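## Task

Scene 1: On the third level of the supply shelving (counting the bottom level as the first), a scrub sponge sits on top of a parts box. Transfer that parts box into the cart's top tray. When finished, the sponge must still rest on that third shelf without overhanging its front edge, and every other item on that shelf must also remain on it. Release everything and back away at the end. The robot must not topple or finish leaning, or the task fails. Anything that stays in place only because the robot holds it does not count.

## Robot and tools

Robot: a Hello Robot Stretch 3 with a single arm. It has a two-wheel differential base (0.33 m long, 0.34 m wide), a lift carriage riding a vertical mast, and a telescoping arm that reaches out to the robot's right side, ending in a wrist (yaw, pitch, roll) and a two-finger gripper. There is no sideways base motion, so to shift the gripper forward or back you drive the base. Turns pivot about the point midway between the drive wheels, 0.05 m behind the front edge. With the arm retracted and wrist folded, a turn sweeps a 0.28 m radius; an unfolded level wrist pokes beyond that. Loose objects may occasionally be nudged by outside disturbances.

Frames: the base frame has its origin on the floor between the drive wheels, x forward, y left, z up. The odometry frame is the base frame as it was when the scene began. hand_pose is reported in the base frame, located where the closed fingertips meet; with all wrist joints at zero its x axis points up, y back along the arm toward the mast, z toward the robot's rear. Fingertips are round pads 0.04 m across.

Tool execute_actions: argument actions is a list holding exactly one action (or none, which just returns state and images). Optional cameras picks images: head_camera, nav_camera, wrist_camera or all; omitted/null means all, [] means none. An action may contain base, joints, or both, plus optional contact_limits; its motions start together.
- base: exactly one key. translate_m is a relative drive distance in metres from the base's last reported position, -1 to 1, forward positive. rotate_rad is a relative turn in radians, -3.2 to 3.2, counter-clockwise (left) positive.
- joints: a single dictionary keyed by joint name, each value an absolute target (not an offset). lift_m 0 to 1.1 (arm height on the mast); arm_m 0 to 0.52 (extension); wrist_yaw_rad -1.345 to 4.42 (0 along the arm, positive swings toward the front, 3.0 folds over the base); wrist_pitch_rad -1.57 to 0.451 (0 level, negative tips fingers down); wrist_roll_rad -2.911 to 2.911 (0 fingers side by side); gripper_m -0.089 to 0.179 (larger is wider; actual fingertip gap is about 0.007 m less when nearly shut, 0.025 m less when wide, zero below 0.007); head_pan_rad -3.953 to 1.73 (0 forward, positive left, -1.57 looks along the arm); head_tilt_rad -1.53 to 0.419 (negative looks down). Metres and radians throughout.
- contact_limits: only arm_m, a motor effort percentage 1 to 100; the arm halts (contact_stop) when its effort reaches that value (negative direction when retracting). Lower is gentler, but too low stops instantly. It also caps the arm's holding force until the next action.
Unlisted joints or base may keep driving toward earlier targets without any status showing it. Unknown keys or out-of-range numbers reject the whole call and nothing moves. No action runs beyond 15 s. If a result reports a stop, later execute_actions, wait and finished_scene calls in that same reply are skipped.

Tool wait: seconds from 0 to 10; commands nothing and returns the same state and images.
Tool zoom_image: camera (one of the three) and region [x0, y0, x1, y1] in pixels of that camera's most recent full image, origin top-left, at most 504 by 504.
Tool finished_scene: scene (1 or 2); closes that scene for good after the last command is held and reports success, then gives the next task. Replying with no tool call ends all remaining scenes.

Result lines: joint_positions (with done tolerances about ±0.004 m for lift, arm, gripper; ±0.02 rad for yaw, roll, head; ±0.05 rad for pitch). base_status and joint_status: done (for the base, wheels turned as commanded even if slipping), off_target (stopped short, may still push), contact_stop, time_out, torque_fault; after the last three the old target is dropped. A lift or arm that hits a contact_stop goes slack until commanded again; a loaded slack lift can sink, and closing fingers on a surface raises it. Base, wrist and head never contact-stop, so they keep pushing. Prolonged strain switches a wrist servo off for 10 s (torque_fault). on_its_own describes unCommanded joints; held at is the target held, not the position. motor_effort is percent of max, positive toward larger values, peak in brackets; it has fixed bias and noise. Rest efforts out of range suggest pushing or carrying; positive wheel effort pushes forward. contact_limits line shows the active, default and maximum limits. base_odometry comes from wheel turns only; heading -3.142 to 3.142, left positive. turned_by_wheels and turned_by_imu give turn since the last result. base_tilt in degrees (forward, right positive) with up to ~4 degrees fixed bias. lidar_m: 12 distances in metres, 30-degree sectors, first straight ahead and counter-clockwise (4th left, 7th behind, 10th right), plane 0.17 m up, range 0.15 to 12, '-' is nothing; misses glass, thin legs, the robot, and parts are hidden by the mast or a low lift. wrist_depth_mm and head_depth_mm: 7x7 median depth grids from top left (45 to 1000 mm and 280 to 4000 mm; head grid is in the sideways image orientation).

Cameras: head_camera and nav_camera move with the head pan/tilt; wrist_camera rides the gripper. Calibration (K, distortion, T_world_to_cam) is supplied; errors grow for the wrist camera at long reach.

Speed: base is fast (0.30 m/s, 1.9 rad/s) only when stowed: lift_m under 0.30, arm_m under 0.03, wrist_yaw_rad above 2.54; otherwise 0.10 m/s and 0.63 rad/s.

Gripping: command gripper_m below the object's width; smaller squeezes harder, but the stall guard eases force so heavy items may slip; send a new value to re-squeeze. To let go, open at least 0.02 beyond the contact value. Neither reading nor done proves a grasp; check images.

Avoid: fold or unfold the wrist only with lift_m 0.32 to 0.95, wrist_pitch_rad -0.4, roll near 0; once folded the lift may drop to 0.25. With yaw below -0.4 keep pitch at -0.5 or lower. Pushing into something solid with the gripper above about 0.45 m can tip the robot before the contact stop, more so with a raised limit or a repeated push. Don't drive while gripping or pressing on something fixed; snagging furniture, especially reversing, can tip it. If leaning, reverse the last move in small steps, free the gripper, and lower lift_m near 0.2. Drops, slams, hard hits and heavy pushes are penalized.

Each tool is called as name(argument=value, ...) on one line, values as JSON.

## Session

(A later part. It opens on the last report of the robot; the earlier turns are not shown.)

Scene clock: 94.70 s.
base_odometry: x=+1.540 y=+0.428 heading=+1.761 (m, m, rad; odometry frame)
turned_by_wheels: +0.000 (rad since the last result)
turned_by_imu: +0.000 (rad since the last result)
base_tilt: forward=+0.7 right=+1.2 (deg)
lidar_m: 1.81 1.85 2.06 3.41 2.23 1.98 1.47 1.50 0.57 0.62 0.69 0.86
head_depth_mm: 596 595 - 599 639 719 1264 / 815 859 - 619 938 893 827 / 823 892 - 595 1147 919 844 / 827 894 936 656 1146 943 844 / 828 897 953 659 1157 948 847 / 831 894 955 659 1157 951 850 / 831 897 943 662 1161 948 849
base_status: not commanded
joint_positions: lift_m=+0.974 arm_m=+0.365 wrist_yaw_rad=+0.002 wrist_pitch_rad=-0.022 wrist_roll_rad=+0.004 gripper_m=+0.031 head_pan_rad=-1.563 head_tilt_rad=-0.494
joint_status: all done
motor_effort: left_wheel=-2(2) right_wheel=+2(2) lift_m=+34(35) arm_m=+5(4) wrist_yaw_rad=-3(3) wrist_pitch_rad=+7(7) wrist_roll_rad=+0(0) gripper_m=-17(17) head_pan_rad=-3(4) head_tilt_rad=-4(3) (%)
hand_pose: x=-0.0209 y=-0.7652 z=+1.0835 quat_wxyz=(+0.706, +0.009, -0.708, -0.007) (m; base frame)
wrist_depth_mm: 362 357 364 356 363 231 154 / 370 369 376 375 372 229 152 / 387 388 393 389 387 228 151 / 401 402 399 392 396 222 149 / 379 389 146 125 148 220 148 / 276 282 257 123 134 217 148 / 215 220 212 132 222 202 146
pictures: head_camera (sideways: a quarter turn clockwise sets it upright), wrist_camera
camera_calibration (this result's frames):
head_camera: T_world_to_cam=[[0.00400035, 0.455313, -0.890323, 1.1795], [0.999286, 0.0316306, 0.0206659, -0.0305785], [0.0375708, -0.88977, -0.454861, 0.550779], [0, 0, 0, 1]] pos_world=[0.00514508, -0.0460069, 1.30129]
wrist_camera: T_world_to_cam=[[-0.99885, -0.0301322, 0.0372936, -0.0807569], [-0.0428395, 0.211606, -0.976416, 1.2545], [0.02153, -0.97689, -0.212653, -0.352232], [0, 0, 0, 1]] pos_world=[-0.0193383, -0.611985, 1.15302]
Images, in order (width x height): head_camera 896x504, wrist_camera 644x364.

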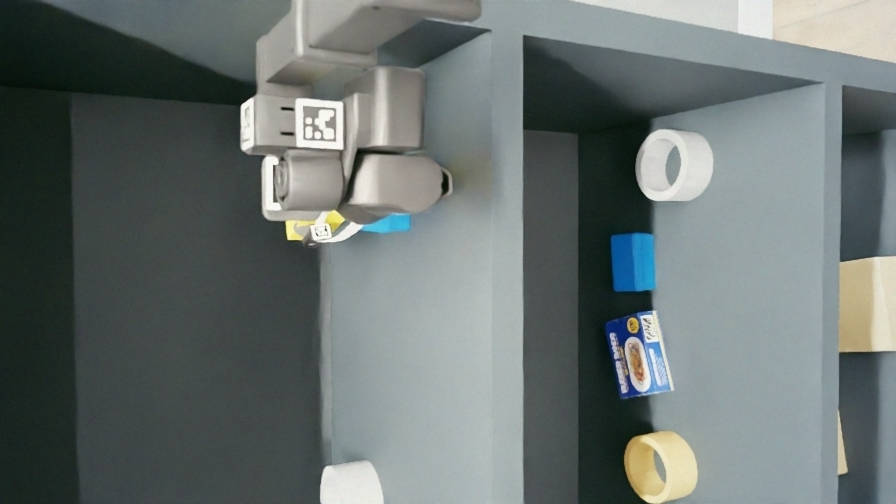

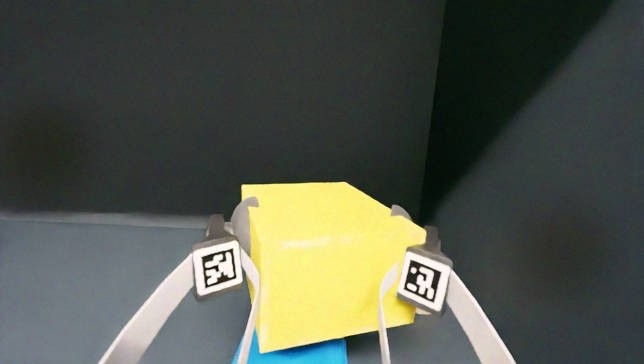

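execute_actions(actions=[{"base":{"translate_m":0.21}}], cameras=[])

execute_actions(actions=[{"joints":{"lift_m":0.915}}], cameras=["wrist_camera","head_camera"])

Scene clock: 103.30 s.
base_odometry: x=+1.500 y=+0.634 heading=+1.761 (m, m, rad; odometry frame)
turned_by_wheels: +0.000 (rad since the last result)
turned_by_imu: -0.001 (rad since the last result)
base_tilt: forward=+0.7 right=+1.3 (deg)
lidar_m: 1.59 1.65 1.82 3.42 3.18 2.15 1.68 1.50 0.66 0.66 0.71 1.40
head_depth_mm: 813 883 - 633 1133 915 842 / 817 882 - 620 1140 942 843 / 821 886 - 593 1138 942 843 / 820 886 934 655 1144 945 846 / 823 892 934 656 1144 942 849 / 823 888 947 662 1152 948 848 / 827 896 942 663 1141 925 854
base_status: done
joint_positions: lift_m=+0.974 arm_m=+0.365 wrist_yaw_rad=+0.002 wrist_pitch_rad=-0.022 wrist_roll_rad=+0.004 gripper_m=+0.031 head_pan_rad=-1.563 head_tilt_rad=-0.494
joint_status: not commanded
motor_effort: left_wheel=-2(4) right_wheel=+2(6) lift_m=+33(34) arm_m=+4(5) wrist_yaw_rad=-3(3) wrist_pitch_rad=+7(7) wrist_roll_rad=+0(0) gripper_m=-17(17) head_pan_rad=-4(3) head_tilt_rad=-2(3) (%)
hand_pose: x=-0.0209 y=-0.7652 z=+1.0835 quat_wxyz=(+0.706, +0.009, -0.708, -0.007) (m; base frame)
wrist_depth_mm: 356 354 355 357 355 353 358 / 367 368 366 368 370 370 363 / 387 382 383 381 381 387 376 / 394 398 392 391 395 398 387 / 372 296 146 125 147 415 387 / 204 224 256 123 134 312 300 / 208 215 216 132 221 238 201
pictures: none
No camera images: the call's "cameras" was empty. Leave "cameras" out to get every camera's image.

Scene clock: 104.60 s.
base_odometry: x=+1.500 y=+0.634 heading=+1.761 (m, m, rad; odometry frame)
turned_by_wheels: +0.000 (rad since the last result)
turned_by_imu: +0.000 (rad since the last result)
base_tilt: forward=+0.7 right=+1.2 (deg)
lidar_m: 1.59 1.64 1.82 3.41 3.17 2.15 1.67 1.49 0.66 0.66 0.71 1.40
head_depth_mm: 816 882 942 - 1104 917 843 / 819 882 940 - 1134 944 843 / 819 890 947 - 1142 946 845 / 824 891 944 657 1141 949 847 / 825 892 940 659 1153 947 850 / 826 893 948 662 1151 953 852 / 825 894 937 665 1139 925 853
base_status: not commanded
joint_positions: lift_m=+0.919 arm_m=+0.365 wrist_yaw_rad=+0.002 wrist_pitch_rad=-0.001 wrist_roll_rad=+0.003 gripper_m=+0.031 head_pan_rad=-1.563 head_tilt_rad=-0.494
joint_status: lift_m contact_stop (moved -0.056 of -0.059)
on_its_own: lift_m is slack since a contact_stop, until your next command for it
motor_effort: left_wheel=-3(3) right_wheel=+2(2) lift_m=+24(29) arm_m=+4(5) wrist_yaw_rad=-3(2) wrist_pitch_rad=+0(7) wrist_roll_rad=+1(1) gripper_m=-18(17) head_pan_rad=-4(3) head_tilt_rad=-2(2) (%)
hand_pose: x=-0.0210 y=-0.7658 z=+1.0330 quat_wxyz=(+0.706, +0.001, -0.708, +0.000) (m; base frame)
wrist_depth_mm: 358 357 359 364 360 361 360 / 374 376 371 371 372 373 369 / 382 389 384 384 390 385 376 / 390 389 396 386 396 399 386 / 194 223 146 125 146 329 337 / 194 199 180 123 134 223 193 / 151 153 152 132 156 166 167
pictures: head_camera (sideways: a quarter turn clockwise sets it upright), wrist_camera
camera_calibration (this result's frames):
head_camera: T_world_to_cam=[[0.00400134, 0.455466, -0.890244, 1.1794], [0.999286, 0.0316222, 0.02067, -0.0305839], [0.037566, -0.889691, -0.455014, 0.550979], [0, 0, 0, 1]] pos_world=[0.00514486, -0.0460067, 1.30129]
wrist_camera: T_world_to_cam=[[-0.998816, -0.0291692, 0.0389216, -0.07988], [-0.0437914, 0.191061, -0.980601, 1.19393], [0.0211669, -0.981145, -0.192112, -0.388002], [0, 0, 0, 1]] pos_world=[-0.0192886, -0.61113, 1.09934]
Images, in order (width x height): head_camera 896x504, wrist_camera 644x364.

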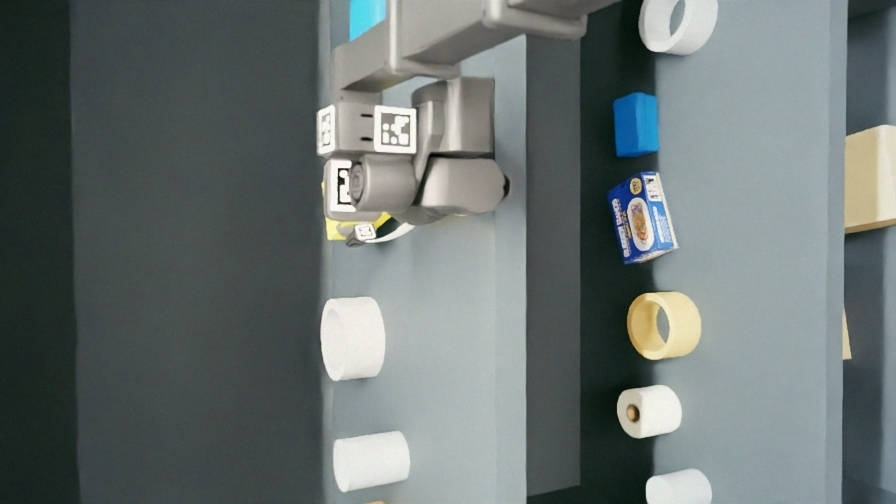

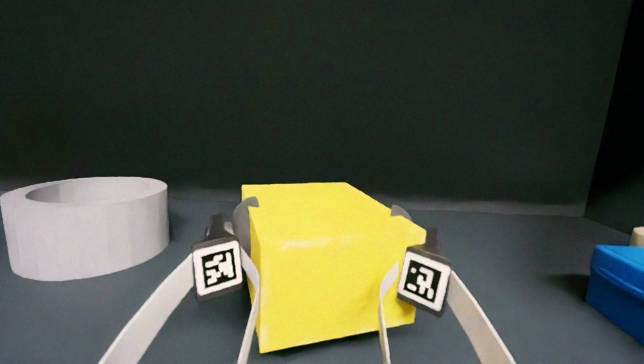

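Sponge is down. Release, retract, go back.

execute_actions(actions=[{"joints":{"gripper_m":0.125,"lift_m":0.924}}], cameras=["wrist_camera"])

execute_actions(actions=[{"joints":{"arm_m":0.22,"lift_m":0.935}}], cameras=[])

execute_actions(actions=[{"base":{"translate_m":-0.195},"joints":{"wrist_pitch_rad":-0.2,"lift_m":0.96}}], cameras=["wrist_camera","head_camera"])

Scene clock: 111.43 s.
base_odometry: x=+1.500 y=+0.634 heading=+1.761 (m, m, rad; odometry frame)
turned_by_wheels: +0.000 (rad since the last result)
turned_by_imu: -0.001 (rad since the last result)
base_tilt: forward=+0.7 right=+1.2 (deg)
lidar_m: 1.60 1.64 1.82 3.41 3.17 2.15 1.68 1.49 0.66 0.66 0.71 1.40
head_depth_mm: 814 889 937 - 1121 914 838 / 818 886 939 - 1136 940 844 / 820 884 941 - 1141 945 842 / 821 887 943 656 1147 947 847 / 827 890 933 657 1146 942 847 / 828 892 946 661 1148 950 847 / 828 896 939 664 1143 925 852
base_status: not commanded
joint_positions: lift_m=+0.923 arm_m=+0.365 wrist_yaw_rad=+0.002 wrist_pitch_rad=-0.019 wrist_roll_rad=+0.004 gripper_m=+0.125 head_pan_rad=-1.563 head_tilt_rad=-0.494
joint_status: all done
motor_effort: left_wheel=-2(3) right_wheel=+1(2) lift_m=+34(35) arm_m=+4(4) wrist_yaw_rad=-3(3) wrist_pitch_rad=+6(7) wrist_roll_rad=+1(1) gripper_m=+1(93) head_pan_rad=-4(3) head_tilt_rad=-4(4) (%)
hand_pose: x=-0.0210 y=-0.7653 z=+1.0332 quat_wxyz=(+0.706, +0.008, -0.708, -0.006) (m; base frame)
wrist_depth_mm: 355 359 354 354 353 350 352 / 366 370 369 368 371 367 369 / 379 382 379 383 381 387 376 / 267 277 392 396 398 401 388 / 194 213 182 170 302 317 319 / 188 184 163 126 142 230 195 / - 149 146 126 147 159 166
pictures: wrist_camera
camera_calibration (this result's frames):
wrist_camera: T_world_to_cam=[[-0.998832, -0.0298541, 0.0379851, -0.0794333], [-0.0433993, 0.208974, -0.976958, 1.20394], [0.0212283, -0.977465, -0.210026, -0.366182], [0, 0, 0, 1]] pos_world=[-0.0193171, -0.611894, 1.10231]
Images, in order (width x height): wrist_camera 644x364.

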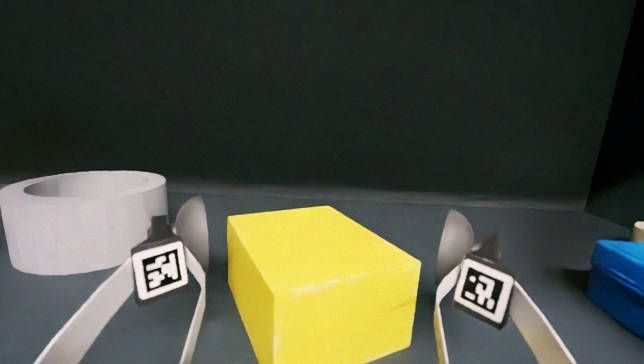

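Scene clock: 113.77 s.
base_odometry: x=+1.500 y=+0.634 heading=+1.761 (m, m, rad; odometry frame)
turned_by_wheels: +0.000 (rad since the last result)
turned_by_imu: +0.000 (rad since the last result)
base_tilt: forward=+0.7 right=+1.2 (deg)
lidar_m: 1.60 1.64 1.82 3.41 3.17 2.15 1.68 1.49 0.66 0.66 0.71 1.40
head_depth_mm: 814 884 934 - 1083 913 842 / 819 888 940 - - 938 840 / 821 887 945 - - 943 842 / 821 889 942 625 1145 946 848 / 824 890 936 657 1143 942 848 / 827 893 949 661 1153 948 850 / 827 898 935 663 1147 928 849
base_status: not commanded
joint_positions: lift_m=+0.934 arm_m=+0.220 wrist_yaw_rad=+0.002 wrist_pitch_rad=-0.019 wrist_roll_rad=+0.004 gripper_m=+0.125 head_pan_rad=-1.563 head_tilt_rad=-0.494
joint_status: all done
motor_effort: left_wheel=-2(1) right_wheel=+1(1) lift_m=+34(34) arm_m=-3(4) wrist_yaw_rad=-3(2) wrist_pitch_rad=+6(6) wrist_roll_rad=+1(1) gripper_m=-1(0) head_pan_rad=-3(4) head_tilt_rad=-2(2) (%)
hand_pose: x=-0.0210 y=-0.6211 z=+1.0441 quat_wxyz=(+0.706, +0.008, -0.708, -0.006) (m; base frame)
wrist_depth_mm: 492 495 502 490 487 497 403 / 509 507 511 509 504 512 400 / 520 527 529 524 524 531 397 / 422 385 439 348 552 541 394 / 289 314 307 276 329 286 325 / 208 203 215 223 228 252 242 / - 165 168 173 175 174 184
pictures: none
No camera images: the call's "cameras" was empty. Leave "cameras" out to get every camera's image.

Scene clock: 116.67 s.
base_odometry: x=+1.537 y=+0.443 heading=+1.761 (m, m, rad; odometry frame)
turned_by_wheels: +0.000 (rad since the last result)
turned_by_imu: -0.001 (rad since the last result)
base_tilt: forward=+0.7 right=+1.2 (deg)
lidar_m: 1.79 1.84 2.04 3.39 2.26 1.99 1.49 1.50 0.58 0.67 0.68 0.85
head_depth_mm: 646 644 644 - 649 720 1228 / 823 883 936 - 1020 913 839 / 825 889 952 - 1108 919 846 / 826 895 951 657 1148 947 843 / 829 899 955 658 1151 948 848 / 829 899 955 663 1158 954 850 / 830 900 941 663 1154 945 852
base_status: done
joint_positions: lift_m=+0.959 arm_m=+0.220 wrist_yaw_rad=+0.002 wrist_pitch_rad=-0.217 wrist_roll_rad=+0.004 gripper_m=+0.125 head_pan_rad=-1.563 head_tilt_rad=-0.494
joint_status: all done
motor_effort: left_wheel=-1(5) right_wheel=+1(3) lift_m=+34(34) arm_m=-4(4) wrist_yaw_rad=-2(3) wrist_pitch_rad=+6(6) wrist_roll_rad=+1(1) gripper_m=+0(0) head_pan_rad=-4(5) head_tilt_rad=-4(2) (%)
hand_pose: x=-0.0211 y=-0.6105 z=+1.0195 quat_wxyz=(+0.702, +0.077, -0.704, -0.076) (m; base frame)
wrist_depth_mm: 485 477 480 477 480 264 174 / 509 509 515 506 498 259 173 / 353 318 475 497 407 256 172 / 278 278 301 269 322 255 170 / 212 226 222 223 230 223 169 / 169 165 175 177 179 193 167 / - 141 144 146 148 148 152
pictures: head_camera (sideways: a quarter turn clockwise sets it upright), wrist_camera
camera_calibration (this result's frames):
head_camera: T_world_to_cam=[[0.00400129, 0.455466, -0.890244, 1.1794], [0.999286, 0.0316223, 0.02067, -0.0305839], [0.0375661, -0.889691, -0.455014, 0.550979], [0, 0, 0, 1]] pos_world=[0.00514486, -0.0460067, 1.30129]
wrist_camera: T_world_to_cam=[[-0.998825, -0.0366109, 0.0317462, -0.0721139], [-0.0436855, 0.396799, -0.916866, 1.2116], [0.0209704, -0.917175, -0.397932, 0.0106662], [0, 0, 0, 1]] pos_world=[-0.0193234, -0.47362, 1.11741]
Images, in order (width x height): head_camera 896x504, wrist_camera 644x364.

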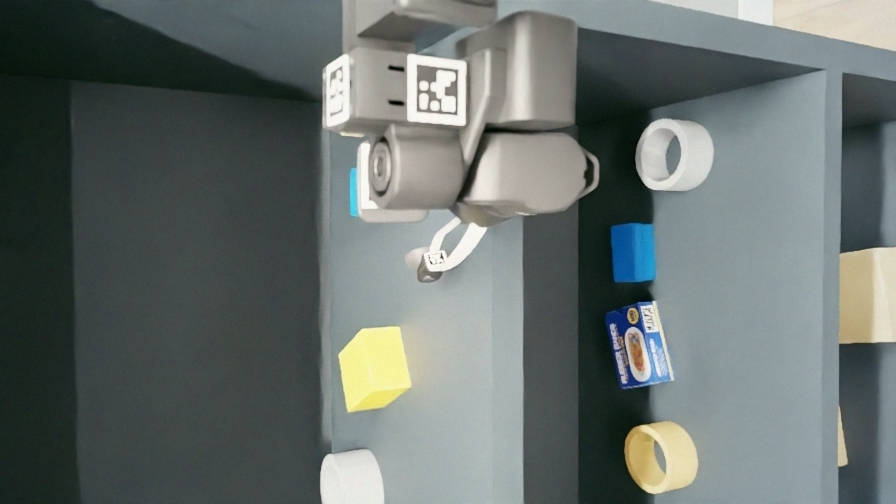

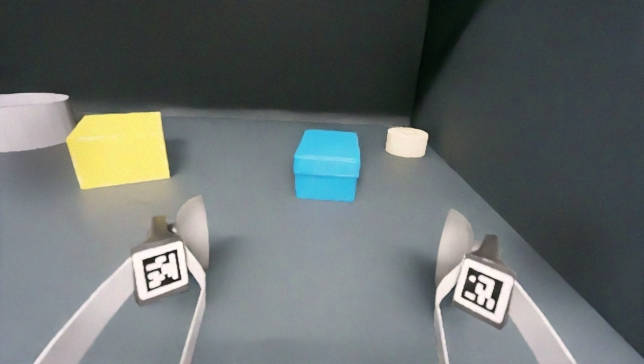

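execute_actions(actions=[{"joints":{"arm_m":0.365}}], cameras=["wrist_camera"])

execute_actions(actions=[{"joints":{"gripper_m":0.01}}], cameras=["wrist_camera"])

execute_actions(actions=[{"joints":{"lift_m":0.99}}], cameras=["wrist_camera"])

Scene clock: 129.53 s.
base_odometry: x=+1.537 y=+0.443 heading=+1.761 (m, m, rad; odometry frame)
turned_by_wheels: +0.000 (rad since the last result)
turned_by_imu: -0.001 (rad since the last result)
base_tilt: forward=+0.7 right=+1.3 (deg)
lidar_m: 1.79 1.85 2.04 3.41 2.26 1.99 1.49 1.50 0.58 0.67 0.68 0.85
head_depth_mm: 644 645 602 618 649 718 1224 / 821 878 - 605 1016 916 839 / 822 894 935 592 1145 921 846 / 825 897 946 654 1152 943 848 / 828 896 950 659 1155 952 844 / 832 902 955 660 1156 951 849 / 833 901 944 664 1162 948 853
base_status: not commanded
joint_positions: lift_m=+0.959 arm_m=+0.365 wrist_yaw_rad=+0.002 wrist_pitch_rad=-0.218 wrist_roll_rad=+0.004 gripper_m=+0.125 head_pan_rad=-1.563 head_tilt_rad=-0.494
joint_status: all done
motor_effort: left_wheel=-1(1) right_wheel=+1(1) lift_m=+34(33) arm_m=+5(5) wrist_yaw_rad=-2(2) wrist_pitch_rad=+6(6) wrist_roll_rad=+1(1) gripper_m=+1(1) head_pan_rad=-3(3) head_tilt_rad=-4(3) (%)
hand_pose: x=-0.0211 y=-0.7545 z=+1.0193 quat_wxyz=(+0.702, +0.078, -0.704, -0.077) (m; base frame)
wrist_depth_mm: 346 349 341 341 342 258 170 / 367 370 369 377 367 256 169 / 389 397 387 391 393 252 168 / 223 288 300 308 279 250 166 / 200 223 219 153 226 222 164 / 168 164 166 125 172 191 163 / - 140 142 135 144 146 148
pictures: wrist_camera
camera_calibration (this result's frames):
wrist_camera: T_world_to_cam=[[-0.998825, -0.0366322, 0.0317194, -0.0773723], [-0.0436856, 0.397509, -0.916558, 1.26882], [0.0209668, -0.916867, -0.398642, -0.120596], [0, 0, 0, 1]] pos_world=[-0.0193237, -0.617771, 1.11733]
Images, in order (width x height): wrist_camera 644x364.

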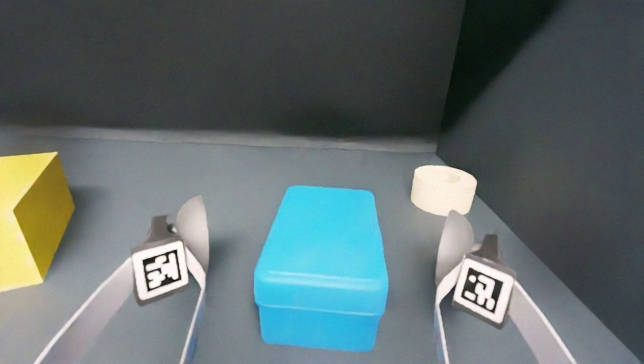

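Scene clock: 131.17 s.
base_odometry: x=+1.537 y=+0.443 heading=+1.761 (m, m, rad; odometry frame)
turned_by_wheels: +0.000 (rad since the last result)
turned_by_imu: +0.000 (rad since the last result)
base_tilt: forward=+0.7 right=+1.3 (deg)
lidar_m: 1.79 1.84 2.04 3.40 2.26 1.99 1.49 1.50 0.58 0.67 0.68 0.85
head_depth_mm: 643 645 603 618 651 718 1231 / 823 880 - 605 1013 913 842 / 822 886 938 592 1145 921 843 / 824 894 946 655 1156 944 847 / 826 894 955 659 1153 947 847 / 831 895 954 660 1158 951 851 / 827 900 942 663 1159 954 852
base_status: not commanded
joint_positions: lift_m=+0.959 arm_m=+0.365 wrist_yaw_rad=+0.002 wrist_pitch_rad=-0.217 wrist_roll_rad=+0.004 gripper_m=+0.011 head_pan_rad=-1.563 head_tilt_rad=-0.494
joint_status: all done
motor_effort: left_wheel=-1(1) right_wheel=+1(1) lift_m=+34(34) arm_m=+4(4) wrist_yaw_rad=-3(3) wrist_pitch_rad=+5(6) wrist_roll_rad=+1(1) gripper_m=-25(100) head_pan_rad=-4(4) head_tilt_rad=-2(3) (%)
hand_pose: x=-0.0211 y=-0.7546 z=+1.0195 quat_wxyz=(+0.702, +0.077, -0.704, -0.076) (m; base frame)
wrist_depth_mm: 347 343 347 346 343 257 170 / 375 365 370 369 367 253 169 / 393 392 391 396 392 250 167 / 225 291 301 310 283 248 167 / 202 215 230 152 233 221 165 / 169 172 131 125 132 183 164 / 139 141 139 135 148 150 148
pictures: wrist_camera
camera_calibration (this result's frames):
wrist_camera: T_world_to_cam=[[-0.998826, -0.036596, 0.0317516, -0.0773897], [-0.0436798, 0.396593, -0.916955, 1.2688], [0.0209644, -0.917265, -0.397726, -0.121817], [0, 0, 0, 1]] pos_world=[-0.0193243, -0.617766, 1.11744]
Images, in order (width x height): wrist_camera 644x364.

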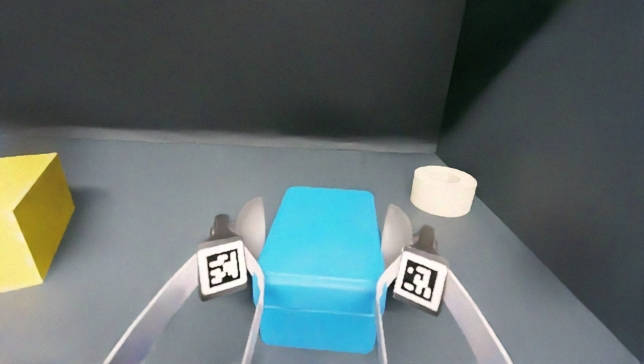

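Scene clock: 132.23 s.
base_odometry: x=+1.537 y=+0.443 heading=+1.761 (m, m, rad; odometry frame)
turned_by_wheels: +0.000 (rad since the last result)
turned_by_imu: +0.000 (rad since the last result)
base_tilt: forward=+0.7 right=+1.3 (deg)
lidar_m: 1.79 1.85 2.04 3.42 2.25 1.99 1.48 1.50 0.58 0.67 0.68 0.85
head_depth_mm: 645 646 - 605 649 721 1229 / 822 871 - 635 1015 916 841 / 822 889 - 621 1142 923 845 / 825 893 950 656 1146 946 845 / 828 893 950 659 1150 951 849 / 829 896 950 661 1154 946 849 / 830 901 938 664 1161 948 851
base_status: not commanded
joint_positions: lift_m=+0.989 arm_m=+0.365 wrist_yaw_rad=+0.002 wrist_pitch_rad=-0.223 wrist_roll_rad=+0.004 gripper_m=+0.014 head_pan_rad=-1.563 head_tilt_rad=-0.494
joint_status: all done
motor_effort: left_wheel=-2(1) right_wheel=+1(1) lift_m=+34(34) arm_m=+4(4) wrist_yaw_rad=-2(2) wrist_pitch_rad=+8(8) wrist_roll_rad=+1(1) gripper_m=-23(24) head_pan_rad=-3(5) head_tilt_rad=-2(2) (%)
hand_pose: x=-0.0211 y=-0.7541 z=+1.0479 quat_wxyz=(+0.702, +0.079, -0.704, -0.079) (m; base frame)
wrist_depth_mm: 347 342 345 346 342 259 169 / 370 369 373 363 365 255 168 / 397 394 397 394 391 254 167 / 341 353 366 375 380 249 166 / 207 260 282 153 263 248 165 / 191 210 130 125 168 215 164 / 172 173 171 135 181 185 162
pictures: wrist_camera
camera_calibration (this result's frames):
wrist_camera: T_world_to_cam=[[-0.998825, -0.0368085, 0.0315236, -0.0781929], [-0.0436942, 0.402634, -0.914318, 1.29639], [0.0209622, -0.914621, -0.403769, -0.101728], [0, 0, 0, 1]] pos_world=[-0.0193236, -0.617892, 1.14671]
Images, in order (width x height): wrist_camera 644x364.

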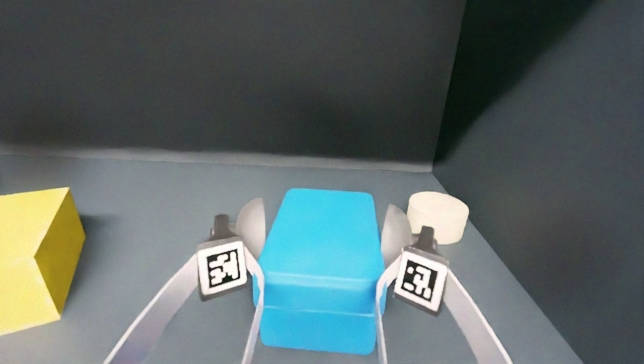

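execute_actions(actions=[{"joints":{"arm_m":0.0}}], cameras=[])

execute_actions(actions=[{"base":{"rotate_rad":-0.925}}], cameras=[])

execute_actions(actions=[{"base":{"translate_m":-1.0},"joints":{"lift_m":0.86,"head_pan_rad":-2.6,"head_tilt_rad":-0.6}}], cameras=["nav_camera"])

execute_actions(actions=[{"base":{"translate_m":-0.8}}], cameras=[])

execute_actions(actions=[{"base":{"rotate_rad":-0.655},"joints":{"head_pan_rad":-1.57,"head_tilt_rad":-0.75}}])

Scene clock: 150.47 s.
base_odometry: x=+1.537 y=+0.443 heading=+1.761 (m, m, rad; odometry frame)
turned_by_wheels: +0.000 (rad since the last result)
turned_by_imu: -0.001 (rad since the last result)
base_tilt: forward=+0.7 right=+1.2 (deg)
lidar_m: 1.79 1.85 2.04 3.41 2.25 1.99 1.48 1.50 0.58 0.66 0.68 0.85
head_depth_mm: 644 646 645 603 651 - - / 821 882 903 652 - - - / 824 893 946 670 - - - / 824 891 947 656 1106 942 850 / 828 895 952 660 1153 948 851 / 828 895 954 662 1154 955 852 / 831 897 945 663 1154 949 851
base_status: not commanded
joint_positions: lift_m=+0.989 arm_m=+0.000 wrist_yaw_rad=+0.002 wrist_pitch_rad=-0.224 wrist_roll_rad=+0.004 gripper_m=+0.014 head_pan_rad=-1.563 head_tilt_rad=-0.494
joint_status: all done
motor_effort: left_wheel=-1(1) right_wheel=+1(1) lift_m=+34(35) arm_m=-4(4) wrist_yaw_rad=-3(2) wrist_pitch_rad=+8(8) wrist_roll_rad=+1(1) gripper_m=-22(21) head_pan_rad=-4(4) head_tilt_rad=-4(2) (%)
hand_pose: x=-0.0211 y=-0.3899 z=+1.0477 quat_wxyz=(+0.702, +0.080, -0.704, -0.079) (m; base frame)
wrist_depth_mm: 658 688 680 692 569 275 719 / 745 733 735 739 559 293 747 / 493 552 514 607 506 314 840 / 347 353 371 375 389 335 889 / 813 926 338 154 338 917 973 / 797 856 130 125 249 - - / 678 719 682 134 485 - -
pictures: none
No camera images: the call's "cameras" was empty. Leave "cameras" out to get every camera's image.

Scene clock: 152.90 s.
base_odometry: x=+1.537 y=+0.443 heading=+0.836 (m, m, rad; odometry frame)
turned_by_wheels: -0.925 (rad since the last result)
turned_by_imu: -0.936 (rad since the last result)
base_tilt: forward=+0.8 right=+1.3 (deg)
lidar_m: 0.85 0.85 1.79 1.91 2.78 3.41 2.03 1.52 1.48 1.34 0.58 0.68
head_depth_mm: 1727 1845 1955 2133 2072 - - / 1806 1939 2105 2270 - - - / 1600 1750 1923 2106 - - - / 1409 1521 1652 1811 1861 1595 1321 / 1258 1348 1457 1578 1689 1605 1330 / 1143 1207 1284 1382 1481 1537 1328 / 1038 1095 1167 1237 1315 1410 1334
base_status: done
joint_positions: lift_m=+0.989 arm_m=+0.000 wrist_yaw_rad=+0.002 wrist_pitch_rad=-0.224 wrist_roll_rad=+0.004 gripper_m=+0.014 head_pan_rad=-1.563 head_tilt_rad=-0.494
joint_status: not commanded
motor_effort: left_wheel=+2(5) right_wheel=-2(4) lift_m=+34(34) arm_m=-3(3) wrist_yaw_rad=-2(2) wrist_pitch_rad=+8(8) wrist_roll_rad=+1(1) gripper_m=-21(22) head_pan_rad=-4(4) head_tilt_rad=-3(3) (%)
hand_pose: x=-0.0211 y=-0.3899 z=+1.0477 quat_wxyz=(+0.702, +0.080, -0.704, -0.079) (m; base frame)
wrist_depth_mm: 680 814 - - - - - / 720 855 - - - - - / 728 871 - - - - - / 762 926 - - - - - / 777 977 - 153 - - - / 813 - 130 125 - - - / 852 - - 134 - - -
pictures: none
No camera images: the call's "cameras" was empty. Leave "cameras" out to get every camera's image.

Scene clock: 164.20 s.
base_odometry: x=+0.867 y=-0.299 heading=+0.836 (m, m, rad; odometry frame)
turned_by_wheels: +0.000 (rad since the last result)
turned_by_imu: -0.008 (rad since the last result)
base_tilt: forward=+0.7 right=+1.2 (deg)
lidar_m: 1.63 2.41 2.10 2.19 2.65 2.63 1.29 1.06 1.40 1.05 1.89 1.41
head_depth_mm: 1425 1576 1682 1949 1727 1465 1236 / 1368 1502 1521 1536 1678 1468 1243 / 1310 1452 1492 1476 1617 1462 1278 / 1272 1385 1466 1611 1713 1473 1303 / 1226 1341 1481 1648 1761 1517 - / 1183 1290 1416 1568 1698 1563 - / 1137 1241 1359 1495 1662 1534 -
base_status: done
joint_positions: lift_m=+0.861 arm_m=+0.000 wrist_yaw_rad=+0.002 wrist_pitch_rad=-0.224 wrist_roll_rad=+0.004 gripper_m=+0.014 head_pan_rad=-2.593 head_tilt_rad=-0.592
joint_status: all done
motor_effort: left_wheel=+2(3) right_wheel=-2(6) lift_m=+13(29) arm_m=-4(4) wrist_yaw_rad=-3(2) wrist_pitch_rad=+8(8) wrist_roll_rad=+1(1) gripper_m=-22(22) head_pan_rad=-2(47) head_tilt_rad=-4(16) (%)
hand_pose: x=-0.0211 y=-0.3898 z=+0.9187 quat_wxyz=(+0.702, +0.080, -0.704, -0.079) (m; base frame)
wrist_depth_mm: - - - - - 979 864 / - - - - - - 895 / - - - - - - 925 / - - - - - - 995 / - - - 153 - - - / - - 130 125 - - - / - - - 135 - - -
pictures: nav_camera (sideways: a quarter turn counterclockwise sets it upright)
camera_calibration (this result's frames):
nav_camera: T_world_to_cam=[[-0.474792, -0.312964, 0.822573, -1.02886], [-0.506879, 0.861301, 0.0351267, 0.0131911], [-0.719477, -0.400267, -0.567573, 0.704207], [0, 0, 0, 1]] pos_world=[0.0248539, -0.0514858, 1.24554]
Images, in order (width x height): nav_camera 672x504.

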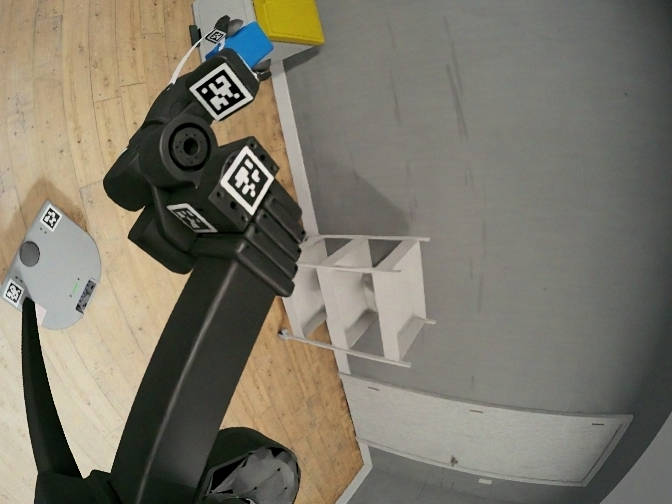

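Scene clock: 173.50 s.
base_odometry: x=+0.331 y=-0.893 heading=+0.836 (m, m, rad; odometry frame)
turned_by_wheels: +0.000 (rad since the last result)
turned_by_imu: -0.006 (rad since the last result)
base_tilt: forward=+0.7 right=+1.3 (deg)
lidar_m: 2.19 2.86 2.50 2.56 2.29 2.24 1.26 0.53 0.52 0.55 1.25 2.44
head_depth_mm: 964 1070 1202 1358 1579 1458 1242 / 923 1022 1146 1297 1502 1471 1243 / 887 975 1084 1230 1404 1469 1274 / 853 935 1037 1161 855 998 1275 / 820 900 995 1058 885 984 - / 795 866 948 1021 888 723 - / 766 834 910 990 888 749 -
base_status: done
joint_positions: lift_m=+0.861 arm_m=+0.000 wrist_yaw_rad=+0.002 wrist_pitch_rad=-0.224 wrist_roll_rad=+0.004 gripper_m=+0.014 head_pan_rad=-2.593 head_tilt_rad=-0.592
joint_status: not commanded
motor_effort: left_wheel=+2(3) right_wheel=-2(6) lift_m=+13(13) arm_m=-4(3) wrist_yaw_rad=-3(2) wrist_pitch_rad=+8(8) wrist_roll_rad=+1(1) gripper_m=-22(21) head_pan_rad=-4(5) head_tilt_rad=-5(4) (%)
hand_pose: x=-0.0211 y=-0.3898 z=+0.9187 quat_wxyz=(+0.702, +0.080, -0.704, -0.079) (m; base frame)
wrist_depth_mm: - - - 832 674 596 519 / - - - 896 721 616 537 / - - - 940 791 648 558 / - - - 936 815 677 577 / - - - 153 621 617 585 / - - 130 126 259 522 510 / - - - 135 392 429 432
pictures: none
No camera images: the call's "cameras" was empty. Leave "cameras" out to get every camera's image.

Scene clock: 175.50 s.
base_odometry: x=+0.331 y=-0.893 heading=+0.182 (m, m, rad; odometry frame)
turned_by_wheels: -0.655 (rad since the last result)
turned_by_imu: -0.663 (rad since the last result)
base_tilt: forward=+0.7 right=+1.2 (deg)
lidar_m: 1.47 2.18 2.98 2.50 2.87 2.08 2.25 1.42 0.55 0.52 0.53 1.25
head_depth_mm: 811 916 1044 1194 1397 - - / 809 905 1017 906 935 - - / 802 906 1017 928 - - - / 799 900 1004 943 829 1076 1167 / 801 897 1010 931 830 1073 1149 / 798 893 1002 912 812 1142 1174 / 792 895 1019 1185 1412 1356 1171
base_status: done
joint_positions: lift_m=+0.861 arm_m=+0.000 wrist_yaw_rad=+0.002 wrist_pitch_rad=-0.224 wrist_roll_rad=+0.004 gripper_m=+0.014 head_pan_rad=-1.577 head_tilt_rad=-0.741
joint_status: all done
motor_effort: left_wheel=+1(6) right_wheel=-2(6) lift_m=+13(12) arm_m=-3(4) wrist_yaw_rad=-2(3) wrist_pitch_rad=+8(8) wrist_roll_rad=+1(1) gripper_m=-22(22) head_pan_rad=+4(48) head_tilt_rad=-4(21) (%)
hand_pose: x=-0.0211 y=-0.3899 z=+0.9187 quat_wxyz=(+0.702, +0.080, -0.704, -0.079) (m; base frame)
wrist_depth_mm: 630 639 647 644 663 645 653 / 653 682 672 700 679 694 713 / 712 714 726 743 743 752 749 / 777 789 759 749 769 816 826 / 842 821 662 154 836 891 886 / 901 459 130 125 296 966 961 / - 375 382 135 393 - -
pictures: head_camera (sideways: a quarter turn clockwise sets it upright), nav_camera (sideways: a quarter turn counterclockwise sets it upright), wrist_camera
camera_calibration (this result's frames):
head_camera: T_world_to_cam=[[0.0116415, 0.658548, -0.752448, 0.99969], [0.999594, 0.011902, 0.0258819, -0.0373636], [0.0260001, -0.752444, -0.658143, 0.81532], [0, 0, 0, 1]] pos_world=[0.00451216, -0.0444164, 1.28978]
nav_camera: T_world_to_cam=[[0.0150503, -0.683628, 0.729676, -0.910754], [-0.99915, 0.0177353, 0.0372246, 0.0134698], [-0.0383888, -0.729615, -0.682779, 0.849917], [0, 0, 0, 1]] pos_world=[0.0597928, -0.0027427, 1.24436]
wrist_camera: T_world_to_cam=[[-0.998825, -0.0368315, 0.0314835, -0.0606887], [-0.0436906, 0.403666, -0.913862, 1.03161], [0.0209501, -0.914165, -0.404801, 0.180385], [0, 0, 0, 1]] pos_world=[-0.0193249, -0.253758, 1.01768]
Images, in order (width x height): head_camera 896x504, nav_camera 672x504, wrist_camera 644x364.

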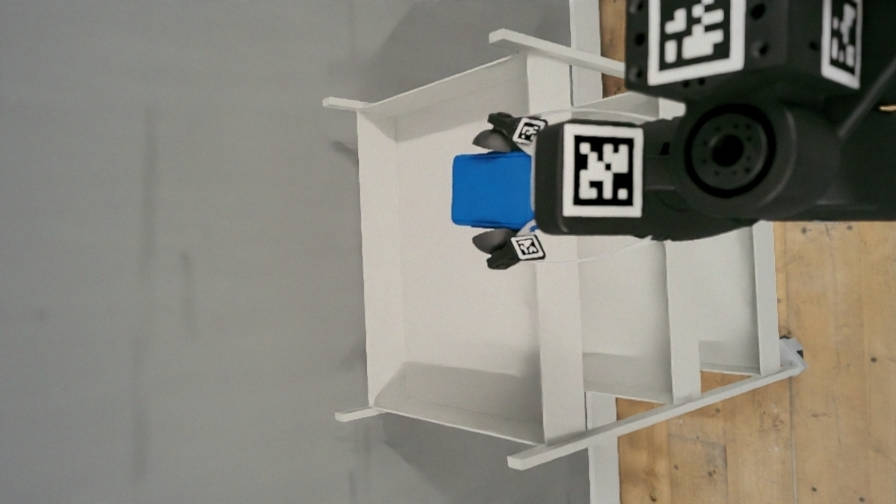

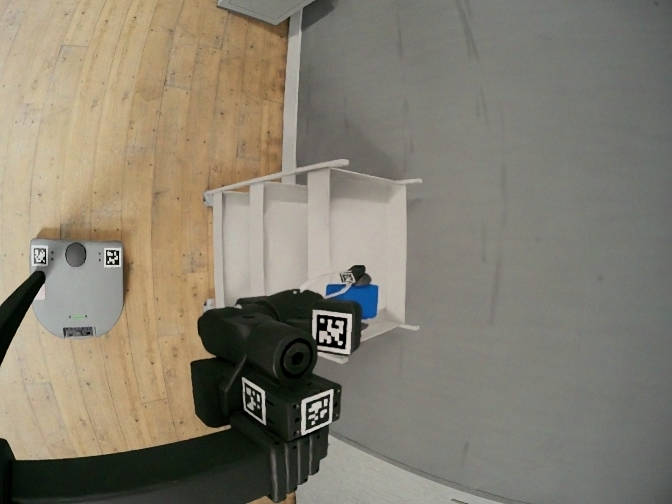

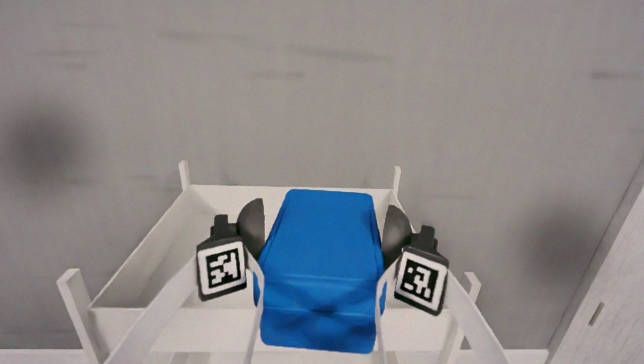

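execute_actions(actions=[{"base":{"translate_m":0.04},"joints":{"arm_m":0.33}}], cameras=[])

execute_actions(actions=[{"joints":{"wrist_pitch_rad":-0.5,"lift_m":0.84}}])

Scene clock: 188.67 s.
base_odometry: x=+0.370 y=-0.886 heading=+0.182 (m, m, rad; odometry frame)
turned_by_wheels: +0.000 (rad since the last result)
turned_by_imu: -0.001 (rad since the last result)
base_tilt: forward=+0.7 right=+1.2 (deg)
lidar_m: 1.46 2.15 2.97 2.50 2.88 2.13 2.29 1.41 0.55 0.52 0.53 1.21
head_depth_mm: 808 910 - - 836 1279 1165 / 807 891 - 920 1006 1089 1158 / 801 885 - 903 826 1076 1169 / 799 898 1002 928 827 1073 1163 / 795 894 1003 936 828 1064 1154 / 792 895 1004 1109 812 1292 1176 / 790 888 1015 1173 1418 1348 1173
base_status: done
joint_positions: lift_m=+0.861 arm_m=+0.330 wrist_yaw_rad=+0.002 wrist_pitch_rad=-0.224 wrist_roll_rad=+0.004 gripper_m=+0.014 head_pan_rad=-1.577 head_tilt_rad=-0.741
joint_status: all done
motor_effort: left_wheel=+2(6) right_wheel=-2(4) lift_m=+12(14) arm_m=+4(4) wrist_yaw_rad=-2(3) wrist_pitch_rad=+8(8) wrist_roll_rad=+1(1) gripper_m=-22(23) head_pan_rad=+4(3) head_tilt_rad=-4(4) (%)
hand_pose: x=-0.0211 y=-0.7190 z=+0.9187 quat_wxyz=(+0.702, +0.080, -0.704, -0.079) (m; base frame)
wrist_depth_mm: 320 327 326 332 334 336 338 / 344 342 350 352 354 360 363 / 360 369 372 376 386 386 399 / 401 402 402 392 411 415 422 / 427 434 428 153 432 453 459 / 452 460 130 125 303 492 505 / 506 366 374 134 388 532 558
pictures: none
No camera images: the call's "cameras" was empty. Leave "cameras" out to get every camera's image.

Scene clock: 189.60 s.
base_odometry: x=+0.370 y=-0.886 heading=+0.182 (m, m, rad; odometry frame)
turned_by_wheels: +0.000 (rad since the last result)
turned_by_imu: +0.000 (rad since the last result)
base_tilt: forward=+0.7 right=+1.3 (deg)
lidar_m: 1.46 2.15 2.98 2.50 2.88 2.12 2.28 1.41 0.55 0.52 0.53 1.21
head_depth_mm: 809 912 1014 - 932 1278 1159 / 806 906 - 897 1005 1093 1165 / 806 902 - 899 824 1084 1166 / 799 898 1006 927 828 1071 1172 / 798 897 1003 934 828 1066 1147 / 795 894 1002 1110 808 1295 1170 / 794 886 1016 1185 1409 1347 1172
base_status: not commanded
joint_positions: lift_m=+0.841 arm_m=+0.330 wrist_yaw_rad=+0.002 wrist_pitch_rad=-0.519 wrist_roll_rad=+0.004 gripper_m=+0.014 head_pan_rad=-1.577 head_tilt_rad=-0.741
joint_status: all done
motor_effort: left_wheel=+2(2) right_wheel=-2(2) lift_m=+13(13) arm_m=+5(5) wrist_yaw_rad=-2(2) wrist_pitch_rad=+7(8) wrist_roll_rad=+1(1) gripper_m=-22(22) head_pan_rad=+4(2) head_tilt_rad=-7(5) (%)
hand_pose: x=-0.0212 y=-0.6851 z=+0.8313 quat_wxyz=(+0.683, +0.182, -0.684, -0.181) (m; base frame)
wrist_depth_mm: 336 335 338 340 341 344 347 / 378 379 377 383 383 383 388 / 420 422 428 433 427 436 441 / 480 363 376 361 384 492 513 / 544 370 376 154 396 385 602 / 298 327 131 125 225 318 741 / 276 288 284 134 295 286 855
pictures: head_camera (sideways: a quarter turn clockwise sets it upright), nav_camera (sideways: a quarter turn counterclockwise sets it upright), wrist_camera
camera_calibration (this result's frames):
head_camera: T_world_to_cam=[[0.0115705, 0.658638, -0.752371, 0.99959], [0.999593, 0.0120075, 0.025884, -0.0373664], [0.0260823, -0.752364, -0.658231, 0.815435], [0, 0, 0, 1]] pos_world=[0.004517, -0.0444152, 1.28977]
nav_camera: T_world_to_cam=[[0.015124, -0.683712, 0.729596, -0.91065], [-0.999151, 0.0176224, 0.0372259, 0.0134681], [-0.038309, -0.72954, -0.682865, 0.850028], [0, 0, 0, 1]] pos_world=[0.0597931, -0.00273012, 1.24436]
wrist_camera: T_world_to_cam=[[-0.998822, -0.0442147, 0.0199906, -0.0644309], [-0.0439969, 0.651457, -0.757409, 1.11056], [0.0204656, -0.757396, -0.652635, 0.188467], [0, 0, 0, 1]] pos_world=[-0.0193508, -0.583588, 0.965439]
Images, in order (width x height): head_camera 896x504, nav_camera 672x504, wrist_camera 644x364.

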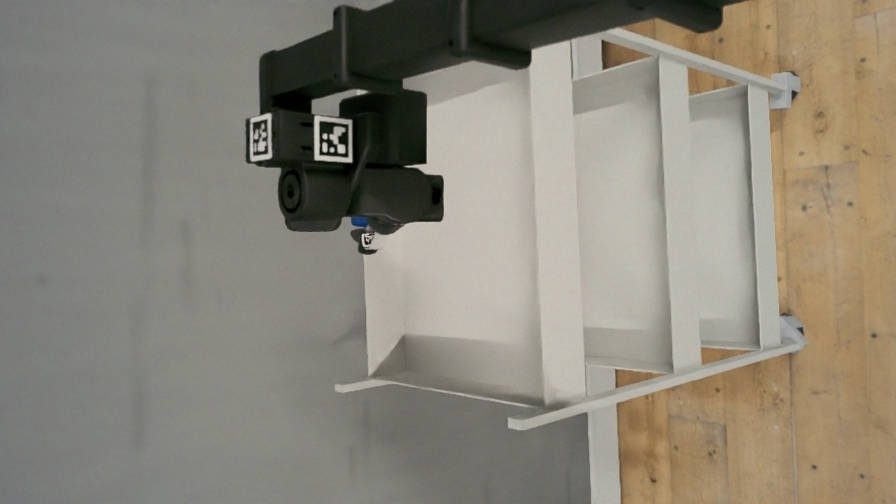

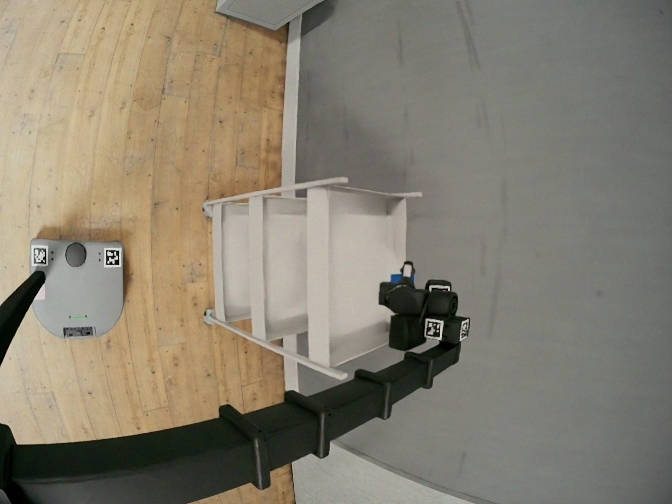

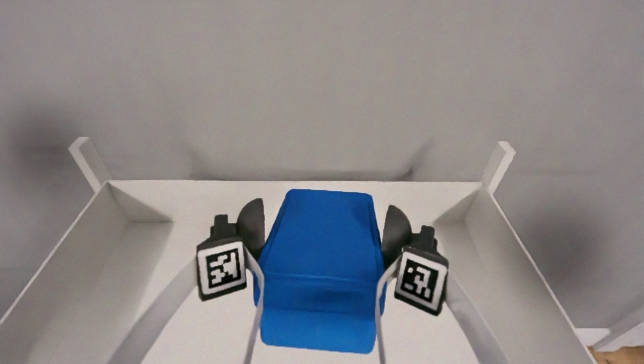

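execute_actions(actions=[{"joints":{"arm_m":0.36,"lift_m":0.735}}])

Scene clock: 196.50 s.
base_odometry: x=+0.370 y=-0.886 heading=+0.182 (m, m, rad; odometry frame)
turned_by_wheels: +0.000 (rad since the last result)
turned_by_imu: -0.001 (rad since the last result)
base_tilt: forward=+0.7 right=+1.2 (deg)
lidar_m: 1.46 2.14 2.98 2.50 2.88 2.12 2.28 1.41 0.55 0.52 0.53 1.21
head_depth_mm: 808 910 1040 1167 - - - / 806 904 1015 - 1011 1091 1160 / 802 900 1017 - 824 1081 1169 / 799 899 1010 916 830 1075 1165 / 797 895 1007 931 829 1064 1149 / 795 894 1000 1112 814 1289 1174 / 793 890 1015 1181 1415 1353 1174
base_status: not commanded
joint_positions: lift_m=+0.736 arm_m=+0.360 wrist_yaw_rad=+0.002 wrist_pitch_rad=-0.520 wrist_roll_rad=+0.004 gripper_m=+0.014 head_pan_rad=-1.577 head_tilt_rad=-0.741
joint_status: all done
motor_effort: left_wheel=+1(2) right_wheel=-2(2) lift_m=+13(14) arm_m=+5(4) wrist_yaw_rad=-2(2) wrist_pitch_rad=+7(7) wrist_roll_rad=+1(1) gripper_m=-22(21) head_pan_rad=+3(4) head_tilt_rad=-5(5) (%)
hand_pose: x=-0.0212 y=-0.7149 z=+0.7260 quat_wxyz=(+0.682, +0.182, -0.684, -0.182) (m; base frame)
wrist_depth_mm: 307 310 309 312 314 317 319 / 341 344 345 346 348 352 347 / 260 269 277 280 285 280 393 / 270 290 294 300 297 295 237 / 242 244 256 153 255 257 214 / 212 214 130 125 170 220 210 / 187 187 185 135 190 195 195
pictures: head_camera (sideways: a quarter turn clockwise sets it upright), nav_camera (sideways: a quarter turn counterclockwise sets it upright), wrist_camera
camera_calibration (this result's frames):
head_camera: T_world_to_cam=[[0.0115705, 0.658638, -0.752371, 0.99959], [0.999593, 0.0120075, 0.025884, -0.0373664], [0.0260823, -0.752364, -0.658231, 0.815435], [0, 0, 0, 1]] pos_world=[0.004517, -0.0444152, 1.28977]
nav_camera: T_world_to_cam=[[0.015124, -0.683712, 0.729596, -0.91065], [-0.999151, 0.0176224, 0.0372259, 0.0134681], [-0.038309, -0.729539, -0.682865, 0.850028], [0, 0, 0, 1]] pos_world=[0.0597931, -0.00273011, 1.24436]
wrist_camera: T_world_to_cam=[[-0.998822, -0.044242, 0.0199298, -0.0636191], [-0.0439979, 0.652538, -0.756478, 1.05032], [0.0204632, -0.756464, -0.653716, 0.0986441], [0, 0, 0, 1]] pos_world=[-0.0193509, -0.613567, 0.860297]
Images, in order (width x height): head_camera 896x504, nav_camera 672x504, wrist_camera 644x364.

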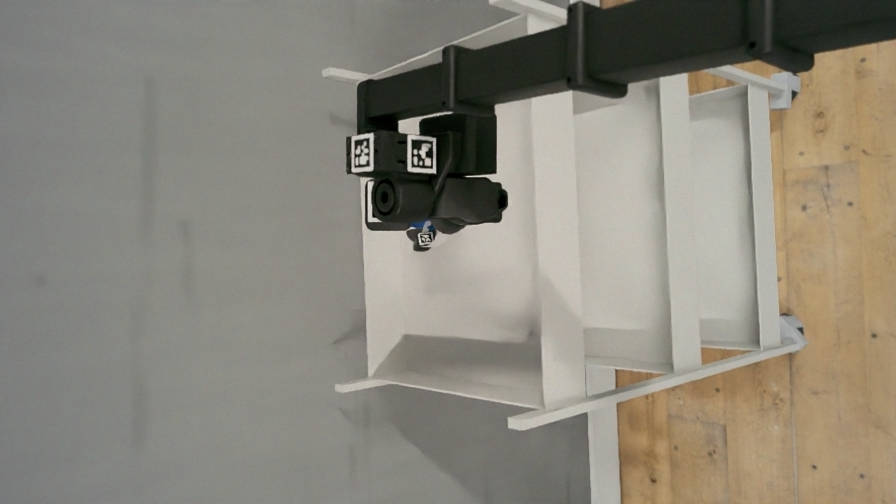

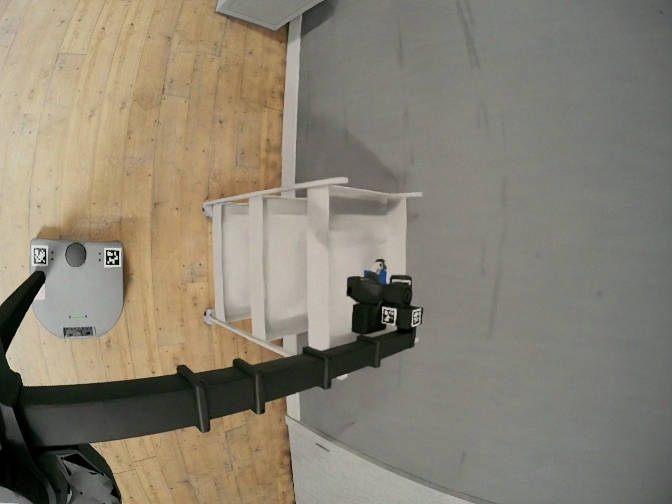

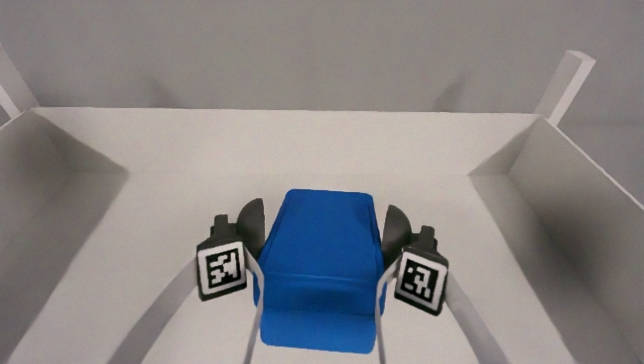

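execute_actions(actions=[{"joints":{"lift_m":0.712}}], cameras=["wrist_camera"])

Scene clock: 200.60 s.
base_odometry: x=+0.370 y=-0.886 heading=+0.182 (m, m, rad; odometry frame)
turned_by_wheels: +0.000 (rad since the last result)
turned_by_imu: -0.001 (rad since the last result)
base_tilt: forward=+0.6 right=+1.3 (deg)
lidar_m: 1.46 2.15 2.97 2.51 2.87 2.12 2.29 1.41 0.55 0.52 0.53 1.21
head_depth_mm: 808 909 1041 1165 757 - - / 805 905 1011 - 1006 1089 1154 / 801 901 1017 - 1007 1082 1166 / 797 898 1005 930 829 1070 1168 / 800 896 1001 933 832 1064 1151 / 792 894 1002 1107 810 1294 1178 / 791 894 1014 1179 1418 1349 1178
base_status: not commanded
joint_positions: lift_m=+0.713 arm_m=+0.360 wrist_yaw_rad=+0.002 wrist_pitch_rad=-0.519 wrist_roll_rad=+0.004 gripper_m=+0.014 head_pan_rad=-1.577 head_tilt_rad=-0.741
joint_status: all done
motor_effort: left_wheel=+2(2) right_wheel=-2(2) lift_m=+13(12) arm_m=+4(4) wrist_yaw_rad=-2(2) wrist_pitch_rad=+6(7) wrist_roll_rad=+1(1) gripper_m=-23(22) head_pan_rad=+3(4) head_tilt_rad=-5(4) (%)
hand_pose: x=-0.0212 y=-0.7150 z=+0.7032 quat_wxyz=(+0.683, +0.182, -0.684, -0.182) (m; base frame)
wrist_depth_mm: 308 310 309 315 314 318 312 / 334 330 331 335 337 340 348 / 260 270 269 277 277 278 250 / 254 258 262 265 270 272 215 / 215 218 226 152 226 227 216 / 187 188 130 125 133 196 196 / 164 166 163 134 169 172 172
pictures: wrist_camera
camera_calibration (this result's frames):
wrist_camera: T_world_to_cam=[[-0.998822, -0.0442221, 0.0199658, -0.0631819], [-0.0439944, 0.65188, -0.757045, 1.03309], [0.0204628, -0.757032, -0.653058, 0.0827775], [0, 0, 0, 1]] pos_world=[-0.0193512, -0.61358, 0.837416]
Images, in order (width x height): wrist_camera 644x364.

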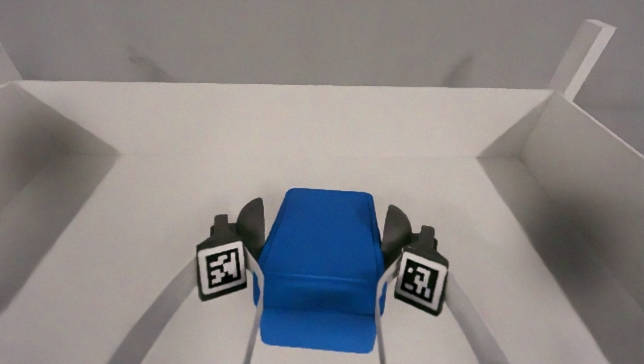

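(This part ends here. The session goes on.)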